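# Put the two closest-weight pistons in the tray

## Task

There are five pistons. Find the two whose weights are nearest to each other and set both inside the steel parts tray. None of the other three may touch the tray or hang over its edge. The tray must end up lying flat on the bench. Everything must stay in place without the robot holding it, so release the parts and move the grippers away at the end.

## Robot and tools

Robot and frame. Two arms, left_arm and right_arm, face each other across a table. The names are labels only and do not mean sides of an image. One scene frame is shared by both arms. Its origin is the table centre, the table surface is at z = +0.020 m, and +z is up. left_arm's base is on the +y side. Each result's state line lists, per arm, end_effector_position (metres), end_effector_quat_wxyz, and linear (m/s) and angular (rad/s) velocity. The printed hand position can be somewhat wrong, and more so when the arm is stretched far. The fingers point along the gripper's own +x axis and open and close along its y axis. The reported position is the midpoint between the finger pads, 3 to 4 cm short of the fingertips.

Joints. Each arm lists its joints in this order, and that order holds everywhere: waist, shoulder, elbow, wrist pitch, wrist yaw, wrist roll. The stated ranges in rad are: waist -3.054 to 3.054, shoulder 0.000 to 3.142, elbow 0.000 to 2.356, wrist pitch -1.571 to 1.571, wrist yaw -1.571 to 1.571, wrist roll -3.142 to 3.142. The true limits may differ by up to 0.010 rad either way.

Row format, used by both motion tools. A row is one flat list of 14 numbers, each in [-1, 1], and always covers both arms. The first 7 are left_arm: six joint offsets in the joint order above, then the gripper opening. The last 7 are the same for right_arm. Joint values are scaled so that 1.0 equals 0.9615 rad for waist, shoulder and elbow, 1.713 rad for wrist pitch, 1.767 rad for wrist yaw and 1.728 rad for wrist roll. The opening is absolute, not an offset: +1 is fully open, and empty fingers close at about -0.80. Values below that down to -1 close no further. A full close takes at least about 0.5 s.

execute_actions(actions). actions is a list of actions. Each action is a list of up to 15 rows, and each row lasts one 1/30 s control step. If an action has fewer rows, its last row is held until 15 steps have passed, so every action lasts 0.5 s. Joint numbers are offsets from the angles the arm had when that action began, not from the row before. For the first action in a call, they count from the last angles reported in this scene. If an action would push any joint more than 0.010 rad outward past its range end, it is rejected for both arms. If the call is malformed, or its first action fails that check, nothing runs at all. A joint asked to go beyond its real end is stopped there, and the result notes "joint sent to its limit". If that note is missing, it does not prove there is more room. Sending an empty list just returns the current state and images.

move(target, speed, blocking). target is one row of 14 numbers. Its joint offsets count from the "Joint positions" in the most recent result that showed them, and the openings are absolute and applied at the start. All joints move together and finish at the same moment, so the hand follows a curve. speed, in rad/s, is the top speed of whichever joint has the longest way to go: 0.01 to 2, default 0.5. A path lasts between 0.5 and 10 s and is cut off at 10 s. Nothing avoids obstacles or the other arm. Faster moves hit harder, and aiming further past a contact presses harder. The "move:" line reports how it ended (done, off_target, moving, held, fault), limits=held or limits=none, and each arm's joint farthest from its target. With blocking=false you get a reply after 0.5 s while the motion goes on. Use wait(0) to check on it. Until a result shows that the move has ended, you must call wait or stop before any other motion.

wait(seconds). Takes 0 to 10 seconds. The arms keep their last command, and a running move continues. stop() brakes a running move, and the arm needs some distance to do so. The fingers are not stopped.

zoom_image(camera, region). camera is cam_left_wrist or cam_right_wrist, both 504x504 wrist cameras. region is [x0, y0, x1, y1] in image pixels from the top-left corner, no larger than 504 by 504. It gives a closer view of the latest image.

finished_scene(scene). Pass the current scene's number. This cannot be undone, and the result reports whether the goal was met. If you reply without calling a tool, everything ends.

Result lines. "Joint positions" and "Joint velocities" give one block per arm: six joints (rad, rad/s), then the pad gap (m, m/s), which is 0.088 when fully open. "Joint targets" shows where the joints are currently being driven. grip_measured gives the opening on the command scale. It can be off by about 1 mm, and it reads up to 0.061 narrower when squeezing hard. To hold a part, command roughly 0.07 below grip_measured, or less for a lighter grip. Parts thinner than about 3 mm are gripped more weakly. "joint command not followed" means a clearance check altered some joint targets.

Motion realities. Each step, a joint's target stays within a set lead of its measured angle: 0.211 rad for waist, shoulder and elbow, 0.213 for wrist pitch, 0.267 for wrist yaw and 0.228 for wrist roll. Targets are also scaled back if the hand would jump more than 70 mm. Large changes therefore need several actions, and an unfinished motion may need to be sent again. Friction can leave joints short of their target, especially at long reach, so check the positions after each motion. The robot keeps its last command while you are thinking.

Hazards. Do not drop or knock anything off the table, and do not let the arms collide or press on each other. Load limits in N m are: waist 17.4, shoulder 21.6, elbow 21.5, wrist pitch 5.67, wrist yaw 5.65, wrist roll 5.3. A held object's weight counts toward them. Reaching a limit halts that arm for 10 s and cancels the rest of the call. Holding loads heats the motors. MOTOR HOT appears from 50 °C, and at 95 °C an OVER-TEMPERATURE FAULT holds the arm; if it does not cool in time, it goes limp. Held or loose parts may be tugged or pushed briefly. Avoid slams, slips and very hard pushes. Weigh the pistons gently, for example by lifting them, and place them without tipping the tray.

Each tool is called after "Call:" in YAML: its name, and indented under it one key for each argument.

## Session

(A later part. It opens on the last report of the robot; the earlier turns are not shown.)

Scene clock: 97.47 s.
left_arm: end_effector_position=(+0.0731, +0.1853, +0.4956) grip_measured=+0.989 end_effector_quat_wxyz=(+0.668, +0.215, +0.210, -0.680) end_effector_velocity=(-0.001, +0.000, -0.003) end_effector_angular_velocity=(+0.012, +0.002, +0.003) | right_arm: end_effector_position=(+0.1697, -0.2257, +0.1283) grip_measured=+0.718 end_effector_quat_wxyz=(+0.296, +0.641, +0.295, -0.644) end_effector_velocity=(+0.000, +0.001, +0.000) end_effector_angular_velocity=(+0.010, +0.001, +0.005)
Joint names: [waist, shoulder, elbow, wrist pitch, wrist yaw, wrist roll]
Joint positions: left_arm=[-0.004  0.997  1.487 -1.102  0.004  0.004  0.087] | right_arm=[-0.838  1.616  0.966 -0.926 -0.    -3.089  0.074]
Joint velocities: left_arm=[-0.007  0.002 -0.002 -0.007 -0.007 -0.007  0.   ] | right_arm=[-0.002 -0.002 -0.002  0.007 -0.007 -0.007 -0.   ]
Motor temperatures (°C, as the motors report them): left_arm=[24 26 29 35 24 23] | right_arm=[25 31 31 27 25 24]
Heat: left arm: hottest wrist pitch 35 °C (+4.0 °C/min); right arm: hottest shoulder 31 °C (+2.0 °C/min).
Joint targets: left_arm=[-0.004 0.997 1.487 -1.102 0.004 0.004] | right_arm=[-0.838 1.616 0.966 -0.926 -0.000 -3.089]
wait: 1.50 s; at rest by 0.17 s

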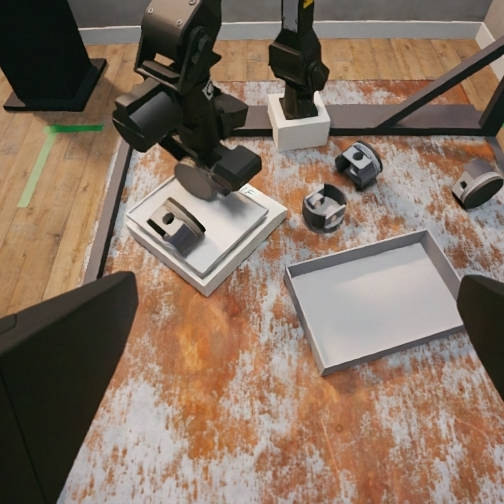

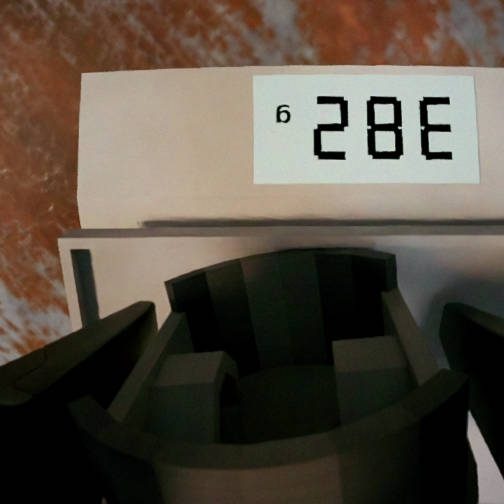

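Call:
execute_actions:
  actions:
    - [[0,0,0,0,0,0,1,0,0,0,0,0,0,0.76],[0,0,0,0,0,0,1,0,0,0,0,0,0,0.8],[0,0,0,0,0,0,1,0,0,0,0,0,0,0.85],[0,0,0,0,0,0,1,0,0,0,0,0,0,0.9],[0,0,0,0,0,0,1,0,0,0,0,0,0,0.95]]

Call:
wait:
  seconds: 1.5

Scene clock: 98.90 s.
left_arm: end_effector_position=(+0.0731, +0.1853, +0.4956) grip_measured=+0.989 end_effector_quat_wxyz=(+0.668, +0.215, +0.210, -0.680) end_effector_velocity=(+0.001, +0.003, -0.001) end_effector_angular_velocity=(+0.002, +0.002, +0.008) | right_arm: end_effector_position=(+0.1697, -0.2257, +0.1283) grip_measured=+0.942 end_effector_quat_wxyz=(+0.296, +0.641, +0.295, -0.644) end_effector_velocity=(+0.003, -0.001, -0.001) end_effector_angular_velocity=(-0.003, -0.007, -0.029)
Joint names: [waist, shoulder, elbow, wrist pitch, wrist yaw, wrist roll]
Joint positions: left_arm=[-0.004  0.997  1.487 -1.102  0.004  0.004  0.087] | right_arm=[-0.838  1.616  0.966 -0.926 -0.    -3.089  0.085]
Joint velocities: left_arm=[-0.002 -0.007 -0.002 -0.007 -0.007 -0.007  0.   ] | right_arm=[-0.007  0.002 -0.002  0.007  0.007  0.022  0.002]
Motor temperatures (°C, as the motors report them): left_arm=[24 26 29 35 24 23] | right_arm=[25 31 31 27 25 24]
Heat: left arm: hottest wrist pitch 35 °C (+4.0 °C/min); right arm: hottest shoulder 31 °C (+2.0 °C/min).
Joint targets: left_arm=[-0.004 0.997 1.487 -1.102 0.004 0.004] | right_arm=[-0.838 1.616 0.966 -0.926 -0.000 -3.089]

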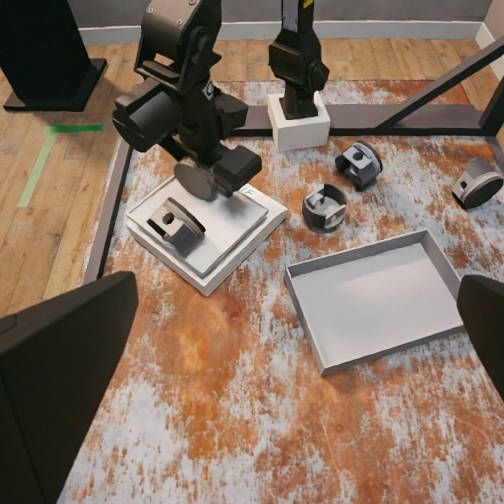

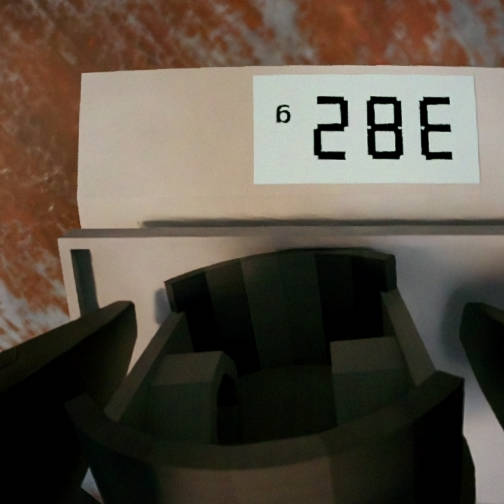

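Scene clock: 100.40 s.
left_arm: end_effector_position=(+0.0731, +0.1853, +0.4956) grip_measured=+0.989 end_effector_quat_wxyz=(+0.668, +0.215, +0.210, -0.680) end_effector_velocity=(-0.001, +0.001, -0.002) end_effector_angular_velocity=(+0.007, -0.010, -0.006) | right_arm: end_effector_position=(+0.1697, -0.2257, +0.1283) grip_measured=+0.948 end_effector_quat_wxyz=(+0.296, +0.641, +0.295, -0.644) end_effector_velocity=(+0.000, +0.001, +0.000) end_effector_angular_velocity=(+0.010, +0.001, +0.020)
Joint names: [waist, shoulder, elbow, wrist pitch, wrist yaw, wrist roll]
Joint positions: left_arm=[-0.004  0.997  1.487 -1.102  0.004  0.004  0.087] | right_arm=[-0.838  1.616  0.966 -0.926 -0.    -3.089  0.085]
Joint velocities: left_arm=[-0.007 -0.002 -0.002 -0.007 -0.007  0.007 -0.   ] | right_arm=[-0.002 -0.002 -0.002  0.007 -0.007 -0.022  0.   ]
Motor temperatures (°C, as the motors report them): left_arm=[24 26 29 35 24 23] | right_arm=[25 31 31 27 25 24]
Heat: left arm: hottest wrist pitch 35 °C (+3.0 °C/min); right arm: hottest shoulder 31 °C (+2.0 °C/min).
Joint targets: left_arm=[-0.004 0.997 1.487 -1.102 0.004 0.004] | right_arm=[-0.838 1.616 0.966 -0.926 -0.000 -3.089]
wait: 1.50 s; at rest by 0.17 s

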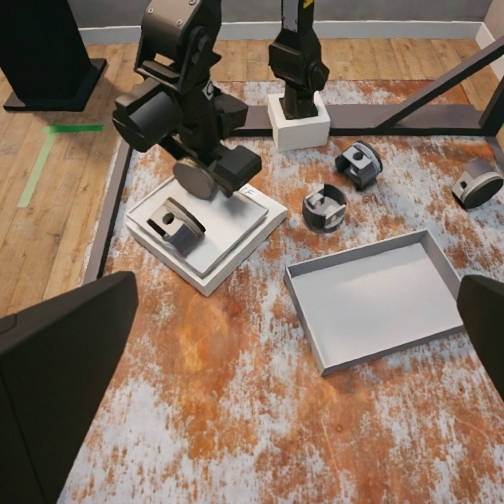

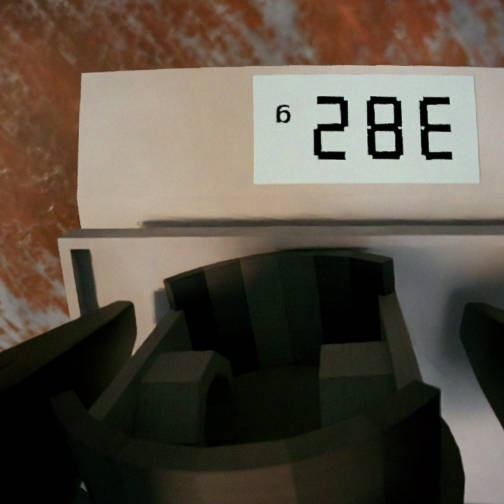

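Call:
move:
  target: [0,0,0,0,0,0,1, -0.04,-0.092,0.359,-0.24,0,0,1]
  speed: 0.8

Scene clock: 102.13 s.
left_arm: end_effector_position=(+0.0731, +0.1853, +0.4956) grip_measured=+0.989 end_effector_quat_wxyz=(+0.668, +0.215, +0.210, -0.680) end_effector_velocity=(+0.001, +0.000, -0.003) end_effector_angular_velocity=(+0.012, -0.010, -0.001) | right_arm: end_effector_position=(+0.1778, -0.2302, +0.2311) grip_measured=+1.000 end_effector_quat_wxyz=(+0.283, +0.649, +0.285, -0.646) end_effector_velocity=(-0.004, -0.004, +0.001) end_effector_angular_velocity=(-0.009, +0.017, +0.005)
Joint names: [waist, shoulder, elbow, wrist pitch, wrist yaw, wrist roll]
Joint positions: left_arm=[-0.004  0.997  1.487 -1.102  0.004  0.004  0.087] | right_arm=[-0.873  1.535  1.304 -1.335 -0.    -3.089  0.088]
Joint velocities: left_arm=[-0.002  0.002 -0.002 -0.007 -0.007  0.007 -0.   ] | right_arm=[-0.002 -0.007 -0.002 -0.022 -0.007 -0.007  0.   ]
Motor temperatures (°C, as the motors report them): left_arm=[24 26 29 35 24 23] | right_arm=[25 31 31 27 25 24]
Heat: left arm: hottest wrist pitch 35 °C (+3.0 °C/min); right arm: hottest shoulder 31 °C (+2.0 °C/min).
Joint targets: left_arm=[-0.004 0.997 1.487 -1.102 0.004 0.004] | right_arm=[-0.877 1.528 1.312 -1.338 -0.000 -3.089]
move: done; limits=none; left_arm: farthest joint: the waist, 0.000 radians from its target (0.000 radians at the start); right_arm: farthest joint: the shoulder, 0.007 radians from its target (0.088 radians at the start)

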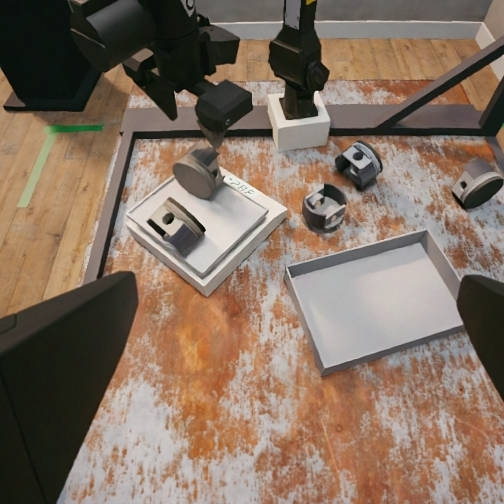

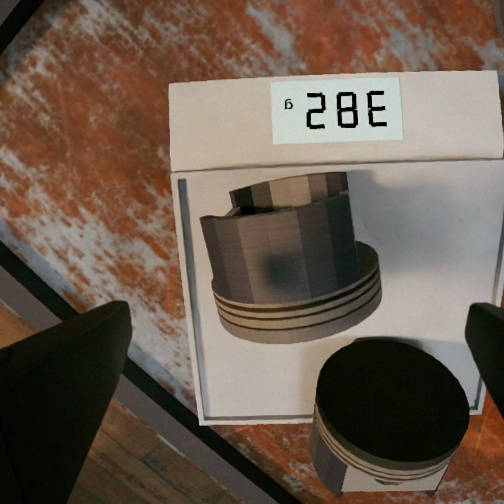

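Call:
move:
  target: [0,0,0,0,0,0,1, 0.95,0.1,0.03,0.04,0,0.22,1]
  speed: 1.8

Scene clock: 104.70 s.
left_arm: end_effector_position=(+0.0731, +0.1853, +0.4956) grip_measured=+0.989 end_effector_quat_wxyz=(+0.668, +0.215, +0.210, -0.680) end_effector_velocity=(+0.002, +0.000, -0.003) end_effector_angular_velocity=(+0.012, +0.002, +0.013) | right_arm: end_effector_position=(-0.0524, -0.1538, +0.2155) grip_measured=+1.000 end_effector_quat_wxyz=(+0.441, +0.551, +0.448, -0.548) end_effector_velocity=(-0.003, -0.003, +0.001) end_effector_angular_velocity=(-0.007, +0.021, +0.010)
Joint names: [waist, shoulder, elbow, wrist pitch, wrist yaw, wrist roll]
Joint positions: left_arm=[-0.004  0.997  1.487 -1.102  0.004  0.004  0.087] | right_arm=[ 0.036  1.617  1.325 -1.268 -0.    -2.712  0.088]
Joint velocities: left_arm=[ 0.002  0.002 -0.002 -0.007 -0.007 -0.007 -0.   ] | right_arm=[ 0.002 -0.007 -0.002 -0.007 -0.022 -0.007  0.   ]
Motor temperatures (°C, as the motors report them): left_arm=[24 26 29 35 24 23] | right_arm=[25 31 31 27 25 24]
Heat: left arm: hottest wrist pitch 35 °C (+3.0 °C/min); right arm: hottest shoulder 31 °C (+2.0 °C/min).
Joint targets: left_arm=[-0.004 0.997 1.487 -1.102 0.004 0.004] | right_arm=[0.040 1.630 1.333 -1.267 -0.000 -2.709]
move: off_target (right_arm); limits=none; left_arm: farthest joint: the waist, 0.000 radians from its target (0.000 radians at the start); right_arm: farthest joint: the shoulder, 0.014 radians from its target (0.097 radians at the start)

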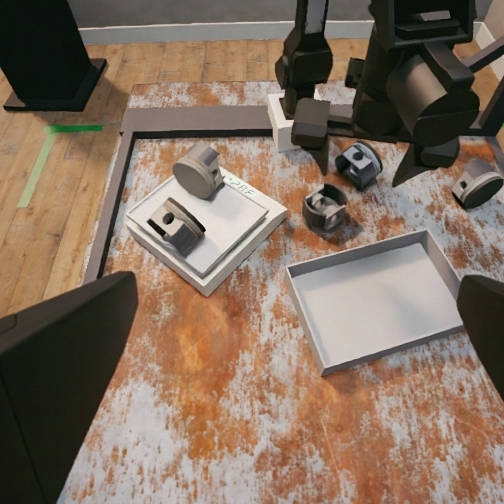

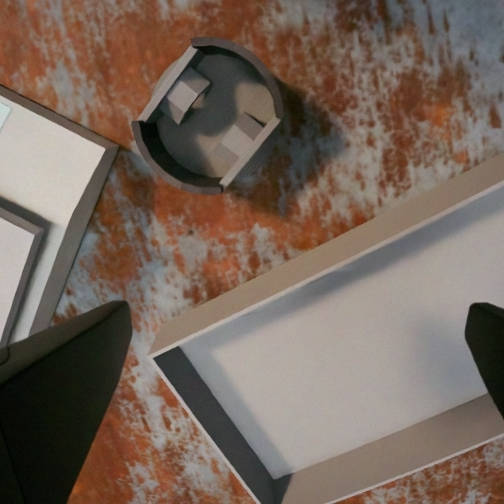

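Call:
move:
  target: [0,0,0,0,0,0,1, 0.941,0.178,0.047,0.065,0,0.223,1]
  speed: 1.8

Scene clock: 106.67 s.
left_arm: end_effector_position=(+0.0731, +0.1853, +0.4956) grip_measured=+0.989 end_effector_quat_wxyz=(+0.668, +0.215, +0.210, -0.680) end_effector_velocity=(-0.001, +0.001, -0.002) end_effector_angular_velocity=(+0.007, +0.002, +0.003) | right_arm: end_effector_position=(-0.2801, -0.2930, +0.1806) grip_measured=+1.000 end_effector_quat_wxyz=(+0.571, +0.417, +0.571, -0.418) end_effector_velocity=(+0.002, +0.001, -0.000) end_effector_angular_velocity=(+0.003, -0.010, +0.005)
Joint names: [waist, shoulder, elbow, wrist pitch, wrist yaw, wrist roll]
Joint positions: left_arm=[-0.004  0.997  1.487 -1.102  0.004  0.004  0.087] | right_arm=[ 0.937  1.774  1.363 -1.159 -0.001 -2.33   0.088]
Joint velocities: left_arm=[-0.007 -0.002 -0.002 -0.007 -0.007 -0.007 -0.   ] | right_arm=[-0.002  0.002  0.002 -0.007  0.007 -0.007  0.   ]
Motor temperatures (°C, as the motors report them): left_arm=[24 26 29 35 24 23] | right_arm=[25 31 31 27 25 24]
Heat: left arm: hottest wrist pitch 35 °C (+3.0 °C/min); right arm: hottest shoulder 31 °C (+2.0 °C/min).
Joint targets: left_arm=[-0.004 0.997 1.487 -1.102 0.004 0.004] | right_arm=[0.941 1.789 1.370 -1.157 -0.001 -2.327]
move: off_target (right_arm); limits=none; left_arm: farthest joint: the waist, 0.000 radians from its target (0.000 radians at the start); right_arm: farthest joint: the shoulder, 0.014 radians from its target (0.171 radians at the start)

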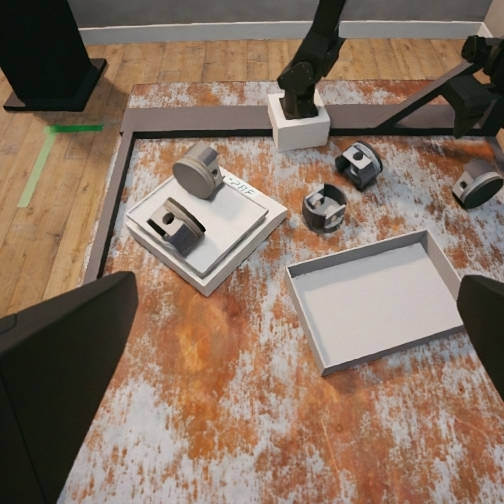

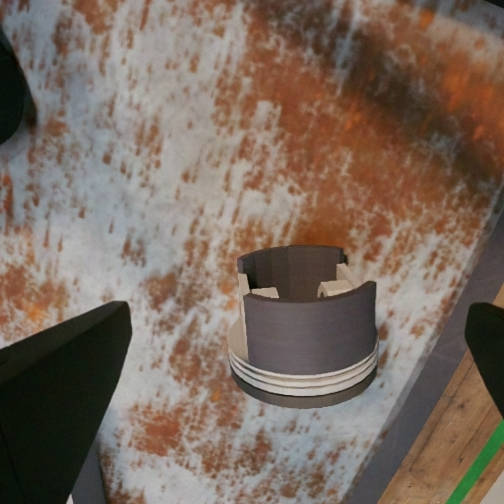

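Call:
move:
  target: [0,0,0,0,0,0,1, -0.052,0.298,-0.11,0.216,0,-0.08,1]
  speed: 0.5

Scene clock: 108.97 s.
left_arm: end_effector_position=(+0.0731, +0.1853, +0.4956) grip_measured=+0.989 end_effector_quat_wxyz=(+0.668, +0.215, +0.210, -0.680) end_effector_velocity=(+0.003, +0.003, -0.002) end_effector_angular_velocity=(+0.017, -0.007, +0.020) | right_arm: end_effector_position=(-0.3042, -0.2630, +0.0705) grip_measured=+1.000 end_effector_quat_wxyz=(+0.588, +0.391, +0.589, -0.392) end_effector_velocity=(+0.001, +0.002, -0.001) end_effector_angular_velocity=(+0.008, -0.001, +0.020)
Joint names: [waist, shoulder, elbow, wrist pitch, wrist yaw, wrist roll]
Joint positions: left_arm=[-0.004  0.997  1.487 -1.102  0.004  0.004  0.087] | right_arm=[ 0.891  2.044  1.265 -0.791 -0.001 -2.465  0.088]
Joint velocities: left_arm=[-0.002 -0.002  0.002 -0.022 -0.022 -0.007 -0.   ] | right_arm=[-0.002  0.002 -0.002  0.007  0.007 -0.022  0.   ]
Motor temperatures (°C, as the motors report them): left_arm=[24 26 29 35 24 23] | right_arm=[25 31 31 27 25 24]
Heat: left arm: hottest wrist pitch 35 °C (+3.0 °C/min); right arm: hottest shoulder 31 °C (+1.0 °C/min).
Joint targets: left_arm=[-0.004 0.997 1.487 -1.102 0.004 0.004] | right_arm=[0.887 2.060 1.257 -0.789 -0.001 -2.469]
move: off_target (right_arm); limits=none; left_arm: farthest joint: the waist, 0.000 radians from its target (0.000 radians at the start); right_arm: farthest joint: the shoulder, 0.017 radians from its target (0.287 radians at the start)

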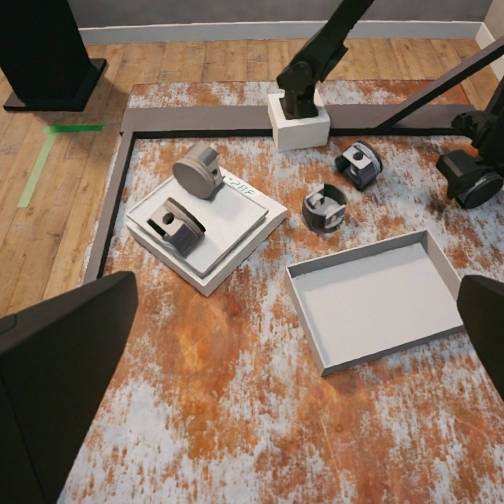

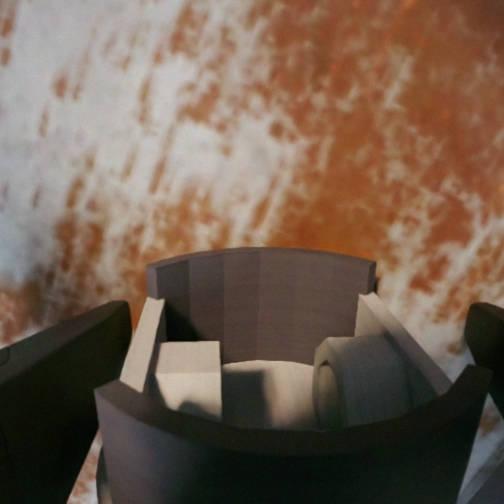

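Call:
execute_actions:
  actions:
    - [[0,0,0,0,0,0,1,0,0,0,0,0,0,0.9],[0,0,0,0,0,0,1,0,0,0,0,0,0,0.8],[0,0,0,0,0,0,1,0,0,0,0,0,0,0.72],[0,0,0,0,0,0,1,0,0,0,0,0,0,0.64],[0,0,0,0,0,0,1,0,0,0,0,0,0,0.57],[0,0,0,0,0,0,1,0,0,0,0,0,0,0.5],[0,0,0,0,0,0,1,0,0,0,0,0,0,0.44],[0,0,0,0,0,0,1,0,0,0,0,0,0,0.4],[0,0,0,0,0,0,1,0,0,0,0,0,0,0.36],[0,0,0,0,0,0,1,0,0,0,0,0,0,0.32],[0,0,0,0,0,0,1,0,0,0,0,0,0,0.28],[0,0,0,0,0,0,1,0,0,0,0,0,0,0.24],[0,0,0,0,0,0,1,0,0,0,0,0,0,0.2]]

Scene clock: 109.90 s.
left_arm: end_effector_position=(+0.0731, +0.1853, +0.4956) grip_measured=+0.989 end_effector_quat_wxyz=(+0.668, +0.215, +0.210, -0.680) end_effector_velocity=(+0.001, +0.001, -0.002) end_effector_angular_velocity=(+0.007, +0.002, +0.008) | right_arm: end_effector_position=(-0.3041, -0.2630, +0.0705) grip_measured=+0.310 end_effector_quat_wxyz=(+0.588, +0.391, +0.589, -0.392) end_effector_velocity=(-0.000, -0.009, -0.001) end_effector_angular_velocity=(-0.025, -0.000, +0.020)
Joint names: [waist, shoulder, elbow, wrist pitch, wrist yaw, wrist roll]
Joint positions: left_arm=[-0.004  0.997  1.487 -1.102  0.004  0.004  0.087] | right_arm=[ 0.891  2.044  1.265 -0.791 -0.    -2.465  0.054]
Joint velocities: left_arm=[-0.002 -0.002 -0.002 -0.007 -0.007 -0.007 -0.   ] | right_arm=[ 0.012 -0.002 -0.007 -0.007 -0.022 -0.007  0.004]
Motor temperatures (°C, as the motors report them): left_arm=[24 26 29 35 24 23] | right_arm=[25 31 31 27 25 24]
Heat: left arm: hottest wrist pitch 35 °C (+3.0 °C/min); right arm: hottest shoulder 31 °C (+1.0 °C/min).
Joint targets: left_arm=[-0.004 0.997 1.487 -1.102 0.004 0.004] | right_arm=[0.891 2.044 1.265 -0.791 -0.001 -2.465]

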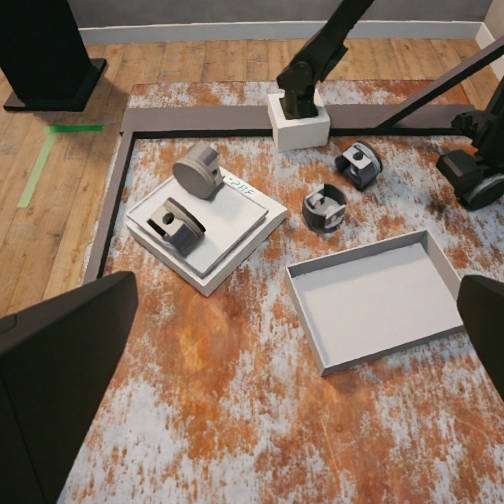

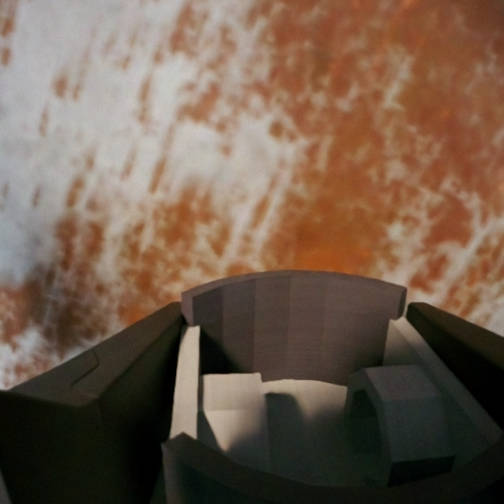

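Call:
move:
  target: [0,0,0,0,0,0,1, -0.52,-0.358,0.167,-0.278,0,-0.1,0.2]
  speed: 1.0

Scene clock: 112.00 s.
left_arm: end_effector_position=(+0.0731, +0.1853, +0.4956) grip_measured=+0.989 end_effector_quat_wxyz=(+0.668, +0.215, +0.210, -0.680) end_effector_velocity=(+0.001, +0.003, -0.004) end_effector_angular_velocity=(+0.022, +0.013, +0.016) | right_arm: end_effector_position=(-0.1599, -0.1730, +0.2103) grip_measured=+0.312 end_effector_quat_wxyz=(+0.516, +0.482, +0.518, -0.482) end_effector_velocity=(+0.003, -0.006, -0.001) end_effector_angular_velocity=(-0.034, +0.004, +0.015)
Joint names: [waist, shoulder, elbow, wrist pitch, wrist yaw, wrist roll]
Joint positions: left_arm=[-0.004  0.997  1.487 -1.102  0.004  0.004  0.087] | right_arm=[ 0.395  1.717  1.414 -1.265 -0.001 -2.635  0.054]
Joint velocities: left_arm=[-0.002 -0.002 -0.002 -0.022 -0.007 -0.022  0.   ] | right_arm=[-0.007 -0.002 -0.007 -0.022 -0.022 -0.022  0.   ]
Motor temperatures (°C, as the motors report them): left_arm=[24 26 29 35 24 23] | right_arm=[25 31 31 27 25 24]
Heat: left arm: hottest wrist pitch 35 °C (+3.0 °C/min); right arm: hottest shoulder 31 °C (+1.0 °C/min).
Joint targets: left_arm=[-0.004 0.997 1.487 -1.102 0.004 0.004] | right_arm=[0.391 1.700 1.426 -1.267 -0.000 -2.638]
move: off_target (right_arm); limits=none; left_arm: farthest joint: the waist, 0.000 radians from its target (0.000 radians at the start); right_arm: farthest joint: the shoulder, 0.017 radians from its target (0.344 radians at the start)

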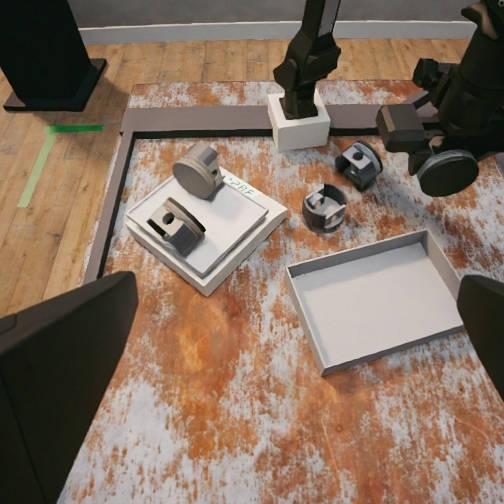

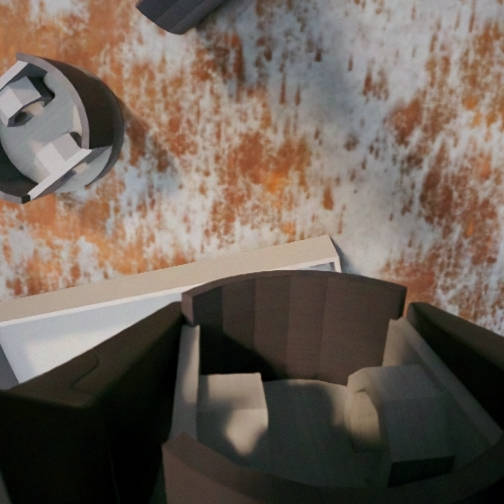

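Call:
move:
  target: [0,0,0,0,0,0,1, -0.991,-0.139,-0.162,0.018,0,-0.103,0.2]
  speed: 1.3

Scene clock: 114.10 s.
left_arm: end_effector_position=(+0.0731, +0.1853, +0.4956) grip_measured=+0.989 end_effector_quat_wxyz=(+0.668, +0.215, +0.210, -0.680) end_effector_velocity=(+0.004, +0.001, -0.002) end_effector_angular_velocity=(+0.007, -0.019, +0.016) | right_arm: end_effector_position=(+0.1107, -0.1742, +0.2048) grip_measured=+0.312 end_effector_quat_wxyz=(+0.297, +0.641, +0.297, -0.642) end_effector_velocity=(-0.003, -0.000, +0.001) end_effector_angular_velocity=(+0.006, +0.021, +0.005)
Joint names: [waist, shoulder, elbow, wrist pitch, wrist yaw, wrist roll]
Joint positions: left_arm=[-0.004  0.997  1.487 -1.102  0.004  0.004  0.087] | right_arm=[-0.554  1.599  1.264 -1.237 -0.001 -2.81   0.054]
Joint velocities: left_arm=[ 0.002 -0.002 -0.002 -0.007 -0.022  0.007  0.   ] | right_arm=[-0.002 -0.002  0.002 -0.007 -0.022 -0.007 -0.   ]
Motor temperatures (°C, as the motors report them): left_arm=[24 26 29 35 24 23] | right_arm=[25 31 31 27 25 24]
Heat: left arm: hottest wrist pitch 35 °C (+2.0 °C/min); right arm: hottest shoulder 31 °C (+1.0 °C/min).
Joint targets: left_arm=[-0.004 0.997 1.487 -1.102 0.004 0.004] | right_arm=[-0.558 1.583 1.258 -1.235 -0.001 -2.813]
move: off_target (right_arm); limits=none; left_arm: farthest joint: the waist, 0.000 radians from its target (0.000 radians at the start); right_arm: farthest joint: the shoulder, 0.016 radians from its target (0.133 radians at the start)

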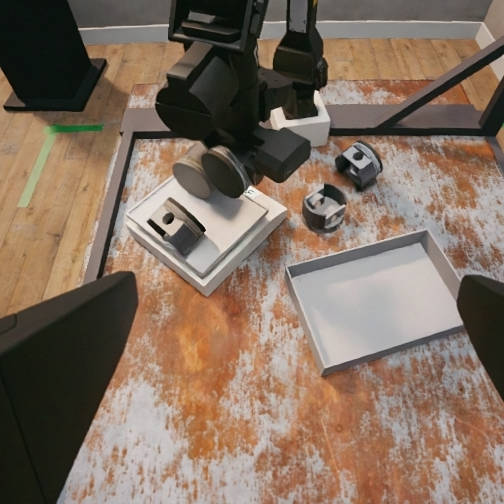

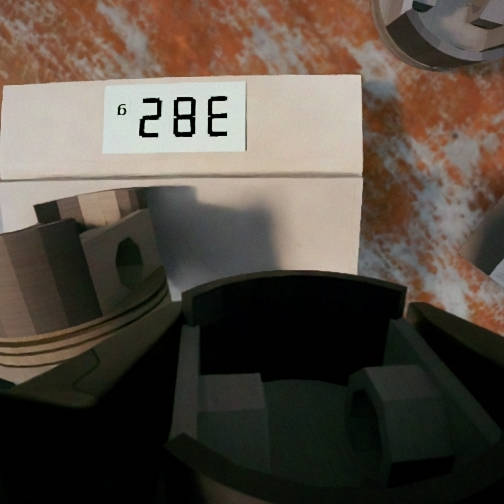

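Call:
move:
  target: [0,0,0,0,0,0,1, 0.039,0.093,-0.229,0.173,0,0.021,0.2]
  speed: 0.35

Scene clock: 116.23 s.
left_arm: end_effector_position=(+0.0731, +0.1853, +0.4956) grip_measured=+0.989 end_effector_quat_wxyz=(+0.668, +0.215, +0.210, -0.680) end_effector_velocity=(+0.004, +0.001, -0.002) end_effector_angular_velocity=(+0.007, -0.019, +0.016) | right_arm: end_effector_position=(+0.1030, -0.1680, +0.1313) grip_measured=+0.312 end_effector_quat_wxyz=(+0.298, +0.641, +0.297, -0.643) end_effector_velocity=(+0.002, -0.003, +0.000) end_effector_angular_velocity=(-0.009, -0.004, -0.015)
Joint names: [waist, shoulder, elbow, wrist pitch, wrist yaw, wrist roll]
Joint positions: left_arm=[-0.004  0.997  1.487 -1.102  0.004  0.004  0.087] | right_arm=[-0.52   1.68   1.049 -0.943 -0.001 -2.777  0.054]
Joint velocities: left_arm=[ 0.002 -0.002 -0.002 -0.007 -0.022  0.007 -0.   ] | right_arm=[-0.007 -0.002 -0.002 -0.007  0.007  0.007  0.   ]
Motor temperatures (°C, as the motors report them): left_arm=[24 26 29 35 24 23] | right_arm=[25 31 31 27 25 24]
Heat: left arm: hottest wrist pitch 35 °C (+2.0 °C/min); right arm: hottest shoulder 31 °C (+1.0 °C/min).
Joint targets: left_arm=[-0.004 0.997 1.487 -1.102 0.004 0.004] | right_arm=[-0.516 1.689 1.044 -0.941 -0.001 -2.774]
move: done; limits=none; left_arm: farthest joint: the waist, 0.000 radians from its target (0.000 radians at the start); right_arm: farthest joint: the shoulder, 0.009 radians from its target (0.089 radians at the start)

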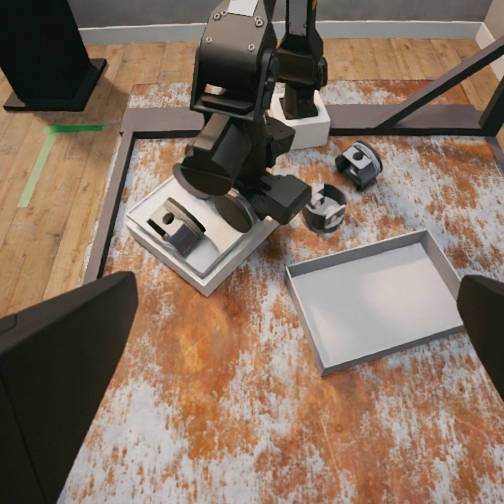

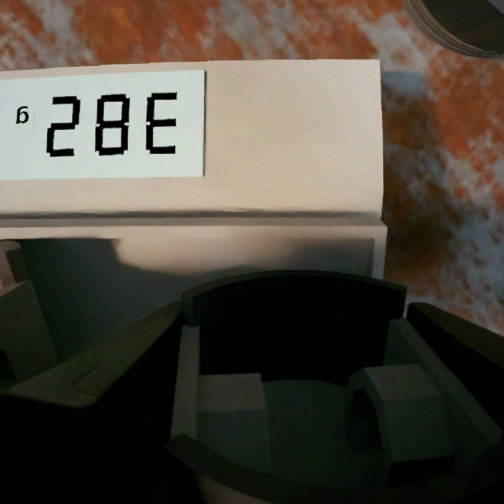

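Call:
execute_actions:
  actions:
    - [[0,0,0,0,0,0,1,0,0.009,-0.006,0.002,0,0,0.2],[0,0,0,0,0,0,1,0,0.009,-0.008,0.003,0,0,0.2],[0,0,0,0,0,0,1,0,0.009,-0.01,0.004,0,0,0.2],[0,0,0,0,0,0,1,0,0.009,-0.012,0.005,0,0,0.2],[0,0,0,0,0,0,1,0,0.009,-0.014,0.006,0,0,0.2]]

Scene clock: 117.13 s.
left_arm: end_effector_position=(+0.0731, +0.1853, +0.4956) grip_measured=+0.989 end_effector_quat_wxyz=(+0.668, +0.215, +0.210, -0.680) end_effector_velocity=(+0.004, +0.001, +0.002) end_effector_angular_velocity=(-0.012, -0.006, +0.025) | right_arm: end_effector_position=(+0.1029, -0.1682, +0.1300) grip_measured=+0.312 end_effector_quat_wxyz=(+0.297, +0.641, +0.297, -0.642) end_effector_velocity=(+0.002, +0.000, +0.000) end_effector_angular_velocity=(+0.005, -0.009, +0.020)
Joint names: [waist, shoulder, elbow, wrist pitch, wrist yaw, wrist roll]
Joint positions: left_arm=[-0.004  0.997  1.487 -1.102  0.004  0.004  0.087] | right_arm=[-0.52   1.68   1.044 -0.937 -0.001 -2.777  0.054]
Joint velocities: left_arm=[ 0.002 -0.007 -0.002  0.007 -0.022 -0.007 -0.   ] | right_arm=[-0.002 -0.002 -0.002  0.007  0.007 -0.022  0.   ]
Motor temperatures (°C, as the motors report them): left_arm=[24 26 29 35 24 23] | right_arm=[25 31 31 27 25 24]
Heat: left arm: hottest wrist pitch 35 °C (+2.0 °C/min); right arm: hottest shoulder 31 °C (+1.0 °C/min).
Joint targets: left_arm=[-0.004 0.997 1.487 -1.102 0.004 0.004] | right_arm=[-0.520 1.689 1.035 -0.933 -0.001 -2.777]

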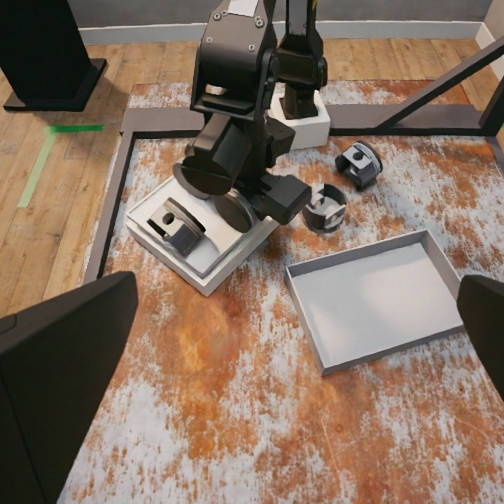

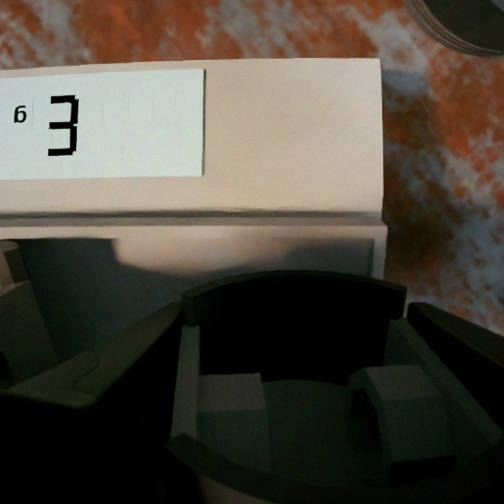

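Call:
execute_actions:
  actions:
    - [[0,0,0,0,0,0,1,0,0,0,0,0,0,0.25],[0,0,0,0,0,0,1,0,0,0,0,0,0,0.29],[0,0,0,0,0,0,1,0,0,0,0,0,0,0.33],[0,0,0,0,0,0,1,0,0,0,0,0,0,0.37],[0,0,0,0,0,0,1,0,0,0,0,0,0,0.41],[0,0,0,0,0,0,1,0,0,0,0,0,0,0.45],[0,0,0,0,0,0,1,0,0,0,0,0,0,0.5],[0,0,0,0,0,0,1,0,0,0,0,0,0,0.55],[0,0,0,0,0,0,1,0,0,0,0,0,0,0.6],[0,0,0,0,0,0,1,0,0,0,0,0,0,0.65]]

Call:
wait:
  seconds: 1.5

Scene clock: 118.17 s.
left_arm: end_effector_position=(+0.0731, +0.1853, +0.4956) grip_measured=+0.989 end_effector_quat_wxyz=(+0.668, +0.215, +0.210, -0.680) end_effector_velocity=(+0.001, -0.000, +0.001) end_effector_angular_velocity=(-0.007, -0.010, -0.001) | right_arm: end_effector_position=(+0.1029, -0.1682, +0.1300) grip_measured=+0.617 end_effector_quat_wxyz=(+0.297, +0.641, +0.297, -0.642) end_effector_velocity=(-0.001, -0.002, -0.001) end_effector_angular_velocity=(-0.009, +0.011, +0.005)
Joint names: [waist, shoulder, elbow, wrist pitch, wrist yaw, wrist roll]
Joint positions: left_arm=[-0.004  0.997  1.487 -1.102  0.004  0.004  0.087] | right_arm=[-0.52   1.68   1.044 -0.937 -0.001 -2.777  0.069]
Joint velocities: left_arm=[-0.002 -0.002 -0.002  0.007 -0.007  0.007 -0.   ] | right_arm=[-0.002  0.002 -0.002 -0.007 -0.007 -0.007  0.014]
Motor temperatures (°C, as the motors report them): left_arm=[24 26 29 35 24 23] | right_arm=[25 31 31 27 25 24]
Heat: left arm: hottest wrist pitch 35 °C (+2.0 °C/min); right arm: hottest shoulder 31 °C (+1.0 °C/min).
Joint targets: left_arm=[-0.004 0.997 1.487 -1.102 0.004 0.004] | right_arm=[-0.520 1.680 1.044 -0.936 -0.001 -2.777]

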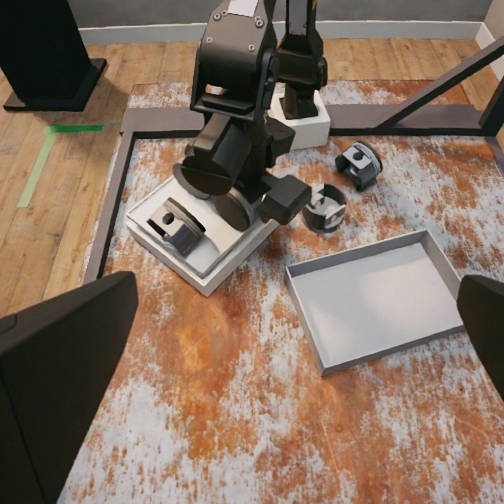

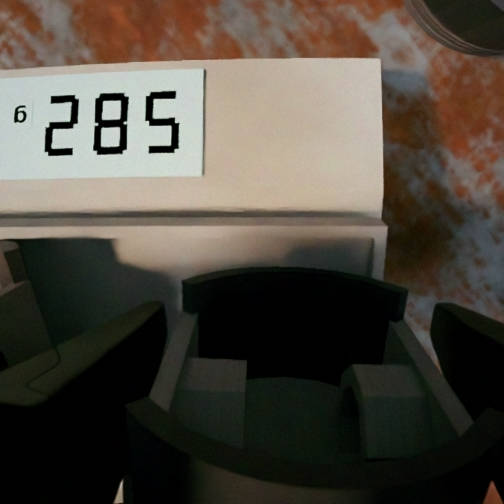

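Scene clock: 119.67 s.
left_arm: end_effector_position=(+0.0731, +0.1853, +0.4956) grip_measured=+0.989 end_effector_quat_wxyz=(+0.668, +0.215, +0.210, -0.680) end_effector_velocity=(+0.003, +0.005, -0.003) end_effector_angular_velocity=(+0.017, -0.019, +0.011) | right_arm: end_effector_position=(+0.1029, -0.1682, +0.1300) grip_measured=+0.648 end_effector_quat_wxyz=(+0.297, +0.641, +0.297, -0.642) end_effector_velocity=(-0.002, -0.005, -0.001) end_effector_angular_velocity=(-0.023, +0.016, +0.005)
Joint names: [waist, shoulder, elbow, wrist pitch, wrist yaw, wrist roll]
Joint positions: left_arm=[-0.004  0.997  1.487 -1.102  0.004  0.004  0.087] | right_arm=[-0.52   1.68   1.044 -0.937 -0.001 -2.777  0.071]
Joint velocities: left_arm=[-0.002 -0.007 -0.002 -0.022 -0.022  0.007  0.   ] | right_arm=[-0.002  0.002 -0.002 -0.022 -0.007 -0.007 -0.   ]
Motor temperatures (°C, as the motors report them): left_arm=[24 26 29 35 24 23] | right_arm=[25 31 31 27 25 24]
Heat: left arm: hottest wrist pitch 35 °C (+2.0 °C/min); right arm: hottest shoulder 31 °C (+1.0 °C/min).
Joint targets: left_arm=[-0.004 0.997 1.487 -1.102 0.004 0.004] | right_arm=[-0.520 1.680 1.044 -0.936 -0.001 -2.777]
wait: 1.50 s; at rest by 0.30 s

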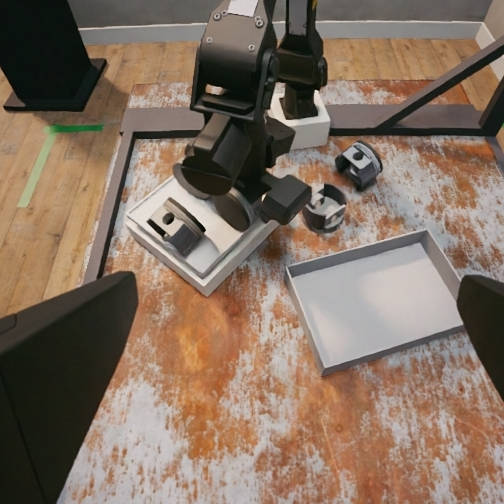

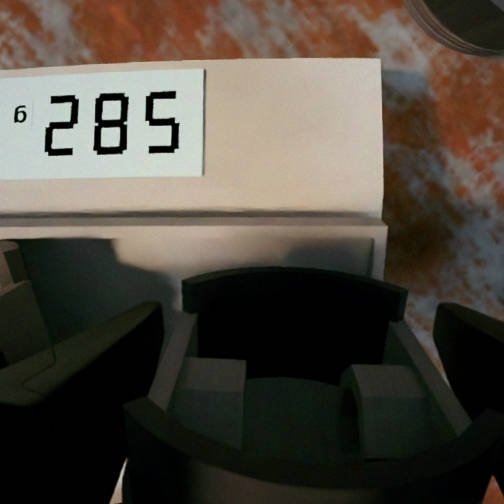

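Call:
execute_actions:
  actions:
    - [[0,0,0,0,0,0,1,0,0,0,0,0,0,0.58],[0,0,0,0,0,0,1,0,0,0,0,0,0,0.51],[0,0,0,0,0,0,1,0,0,0,0,0,0,0.45],[0,0,0,0,0,0,1,0,0,0,0,0,0,0.4],[0,0,0,0,0,0,1,0,0,0,0,0,0,0.36],[0,0,0,0,0,0,1,0,0,0,0,0,0,0.33],[0,0,0,0,0,0,1,0,0,0,0,0,0,0.3],[0,0,0,0,0,0,1,0,0,0,0,0,0,0.27],[0,0,0,0,0,0,1,0,0,0,0,0,0,0.24],[0,0,0,0,0,0,1,0,0,0,0,0,0,0.2]]

Call:
move:
  target: [0,0,0,0,0,0,1, 0.12,-0.078,0.203,-0.141,0,0,0.2]
  speed: 0.7

Scene clock: 121.47 s.
left_arm: end_effector_position=(+0.0731, +0.1853, +0.4956) grip_measured=+0.989 end_effector_quat_wxyz=(+0.668, +0.215, +0.210, -0.680) end_effector_velocity=(+0.001, -0.000, +0.001) end_effector_angular_velocity=(-0.007, -0.010, -0.001) | right_arm: end_effector_position=(+0.1027, -0.1686, +0.1300) grip_measured=+0.307 end_effector_quat_wxyz=(+0.298, +0.641, +0.296, -0.643) end_effector_velocity=(-0.003, +0.000, -0.001) end_effector_angular_velocity=(+0.010, +0.020, +0.019)
Joint names: [waist, shoulder, elbow, wrist pitch, wrist yaw, wrist roll]
Joint positions: left_arm=[-0.004  0.997  1.487 -1.102  0.004  0.004  0.087] | right_arm=[-0.52   1.68   1.044 -0.939 -0.001 -2.777  0.054]
Joint velocities: left_arm=[-0.002 -0.002 -0.002  0.007 -0.007  0.007 -0.   ] | right_arm=[-0.002 -0.002 -0.007  0.007 -0.022 -0.022 -0.   ]
Motor temperatures (°C, as the motors report them): left_arm=[24 26 29 35 24 23] | right_arm=[25 31 31 27 25 24]
Heat: left arm: hottest wrist pitch 35 °C (+2.0 °C/min); right arm: hottest shoulder 31 °C (+1.0 °C/min).
Joint targets: left_arm=[-0.004 0.997 1.487 -1.102 0.004 0.004] | right_arm=[-0.520 1.680 1.044 -0.937 -0.001 -2.777]

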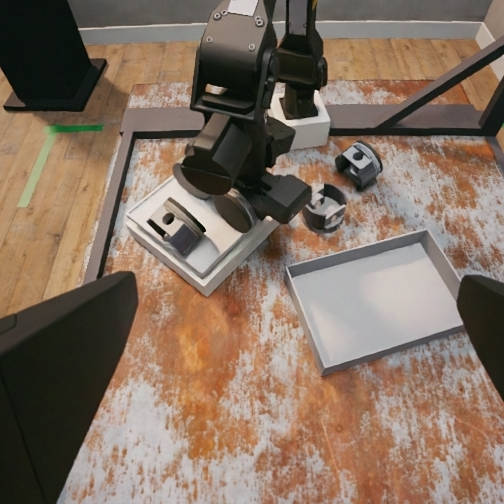

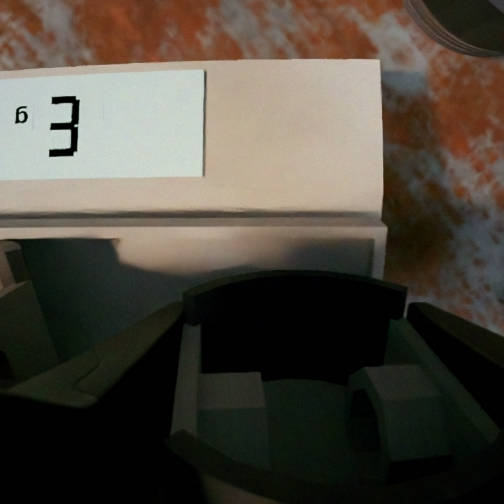

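Scene clock: 122.47 s.
left_arm: end_effector_position=(+0.0731, +0.1853, +0.4956) grip_measured=+0.989 end_effector_quat_wxyz=(+0.668, +0.215, +0.210, -0.680) end_effector_velocity=(-0.000, +0.003, -0.006) end_effector_angular_velocity=(+0.027, +0.010, +0.001) | right_arm: end_effector_position=(+0.0729, -0.1586, +0.1906) grip_measured=+0.307 end_effector_quat_wxyz=(+0.332, +0.624, +0.333, -0.624) end_effector_velocity=(+0.001, -0.003, +0.001) end_effector_angular_velocity=(-0.004, -0.007, +0.005)
Joint names: [waist, shoulder, elbow, wrist pitch, wrist yaw, wrist roll]
Joint positions: left_arm=[-0.004  0.997  1.487 -1.102  0.004  0.004  0.087] | right_arm=[-0.408  1.618  1.226 -1.178 -0.001 -2.777  0.054]
Joint velocities: left_arm=[ 0.002 -0.002 -0.007 -0.022  0.007 -0.007 -0.   ] | right_arm=[-0.002 -0.007 -0.002 -0.007  0.007 -0.007 -0.   ]
Motor temperatures (°C, as the motors report them): left_arm=[24 26 29 35 24 23] | right_arm=[25 31 31 27 25 24]
Heat: left arm: hottest wrist pitch 35 °C (+2.0 °C/min); right arm: hottest shoulder 31 °C (+1.0 °C/min).
Joint targets: left_arm=[-0.004 0.997 1.487 -1.102 0.004 0.004] | right_arm=[-0.405 1.605 1.239 -1.180 -0.001 -2.777]
move: off_target (right_arm); limits=none; left_arm: farthest joint: the waist, 0.000 radians from its target (0.000 radians at the start); right_arm: farthest joint: the shoulder, 0.013 radians from its target (0.075 radians at the start)

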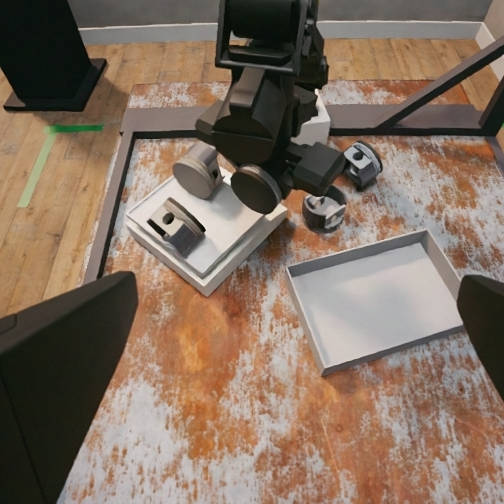

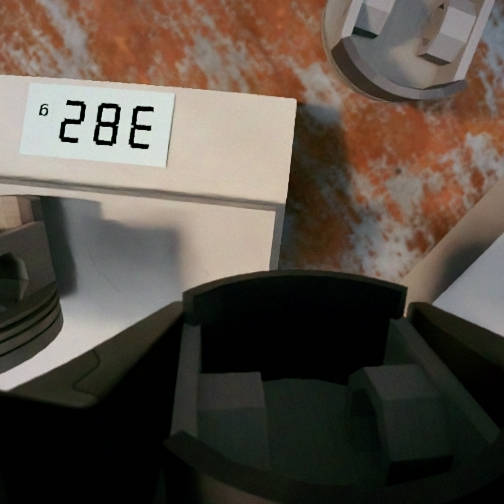

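Call:
move:
  target: [0,0,0,0,0,0,1, 0.658,0.448,0.248,0.114,0,-0.154,0.2]
  speed: 1.0

Scene clock: 124.13 s.
left_arm: end_effector_position=(+0.0731, +0.1853, +0.4956) grip_measured=+0.989 end_effector_quat_wxyz=(+0.668, +0.215, +0.210, -0.680) end_effector_velocity=(-0.002, +0.002, -0.005) end_effector_angular_velocity=(+0.027, -0.002, -0.013) | right_arm: end_effector_position=(-0.1383, -0.0872, +0.1158) grip_measured=+0.307 end_effector_quat_wxyz=(+0.569, +0.419, +0.570, -0.419) end_effector_velocity=(+0.003, +0.002, -0.003) end_effector_angular_velocity=(+0.001, -0.008, -0.000)
Joint names: [waist, shoulder, elbow, wrist pitch, wrist yaw, wrist roll]
Joint positions: left_arm=[-0.004  0.997  1.487 -1.102  0.004  0.004  0.087] | right_arm=[ 0.222  2.037  1.453 -0.985 -0.001 -3.04   0.054]
Joint velocities: left_arm=[-0.002  0.002 -0.002 -0.022  0.007  0.007 -0.   ] | right_arm=[-0.007  0.007 -0.002  0.007  0.007 -0.007 -0.   ]
Motor temperatures (°C, as the motors report them): left_arm=[24 26 29 35 24 23] | right_arm=[25 31 32 27 25 24]
Heat: left arm: hottest wrist pitch 35 °C (+2.0 °C/min); right arm: hottest elbow 32 °C (+2.0 °C/min).
Joint targets: left_arm=[-0.004 0.997 1.487 -1.102 0.004 0.004] | right_arm=[0.224 2.048 1.465 -0.983 -0.001 -3.043]
move: off_target (right_arm); limits=none; left_arm: farthest joint: the waist, 0.000 radians from its target (0.000 radians at the start); right_arm: farthest joint: the shoulder, 0.012 radians from its target (0.431 radians at the start)

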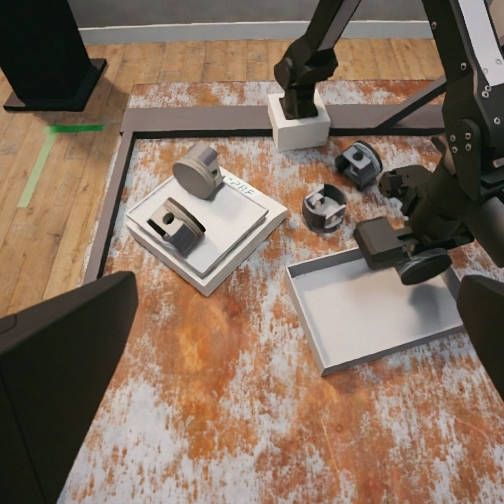

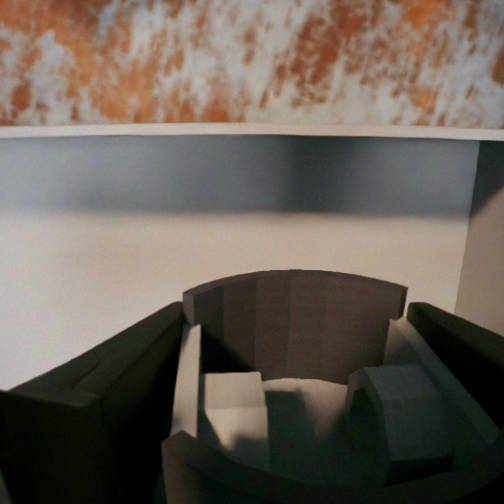

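Call:
move:
  target: [0,0,0,0,0,0,1, 0,0.081,-0.086,0.084,0,0,0.2]
  speed: 0.22

Scene clock: 125.70 s.
left_arm: end_effector_position=(+0.0731, +0.1853, +0.4956) grip_measured=+0.989 end_effector_quat_wxyz=(+0.668, +0.215, +0.210, -0.680) end_effector_velocity=(+0.001, +0.001, -0.002) end_effector_angular_velocity=(+0.007, +0.002, +0.008) | right_arm: end_effector_position=(-0.1389, -0.0859, +0.0756) grip_measured=+0.307 end_effector_quat_wxyz=(+0.568, +0.420, +0.571, -0.419) end_effector_velocity=(+0.006, +0.000, +0.000) end_effector_angular_velocity=(+0.002, -0.023, -0.000)
Joint names: [waist, shoulder, elbow, wrist pitch, wrist yaw, wrist roll]
Joint positions: left_arm=[-0.004  0.997  1.487 -1.102  0.004  0.004  0.087] | right_arm=[ 0.222  2.101  1.378 -0.843 -0.001 -3.04   0.054]
Joint velocities: left_arm=[-0.002 -0.002 -0.002 -0.007 -0.007 -0.007  0.   ] | right_arm=[-0.007 -0.002 -0.002 -0.007  0.022 -0.007 -0.   ]
Motor temperatures (°C, as the motors report them): left_arm=[24 26 29 35 24 23] | right_arm=[25 31 31 27 25 24]
Heat: left arm: hottest wrist pitch 35 °C (+2.0 °C/min); right arm: hottest shoulder 31 °C (+1.0 °C/min).
Joint targets: left_arm=[-0.004 0.997 1.487 -1.102 0.004 0.004] | right_arm=[0.222 2.114 1.370 -0.841 -0.001 -3.040]
move: off_target (right_arm); limits=none; left_arm: farthest joint: the waist, 0.000 radians from its target (0.000 radians at the start); right_arm: farthest joint: the shoulder, 0.014 radians from its target (0.078 radians at the start)

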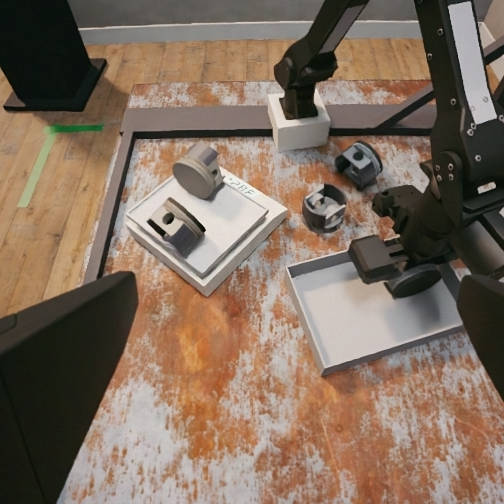

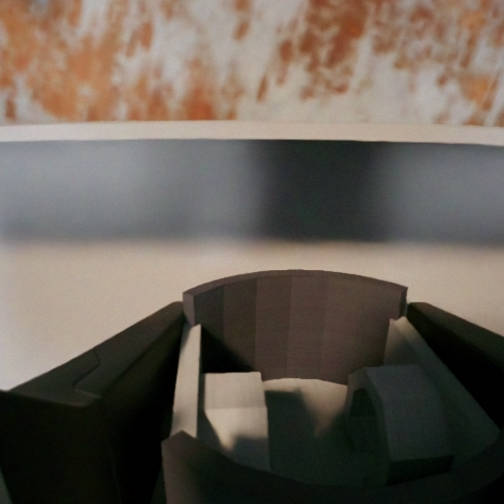

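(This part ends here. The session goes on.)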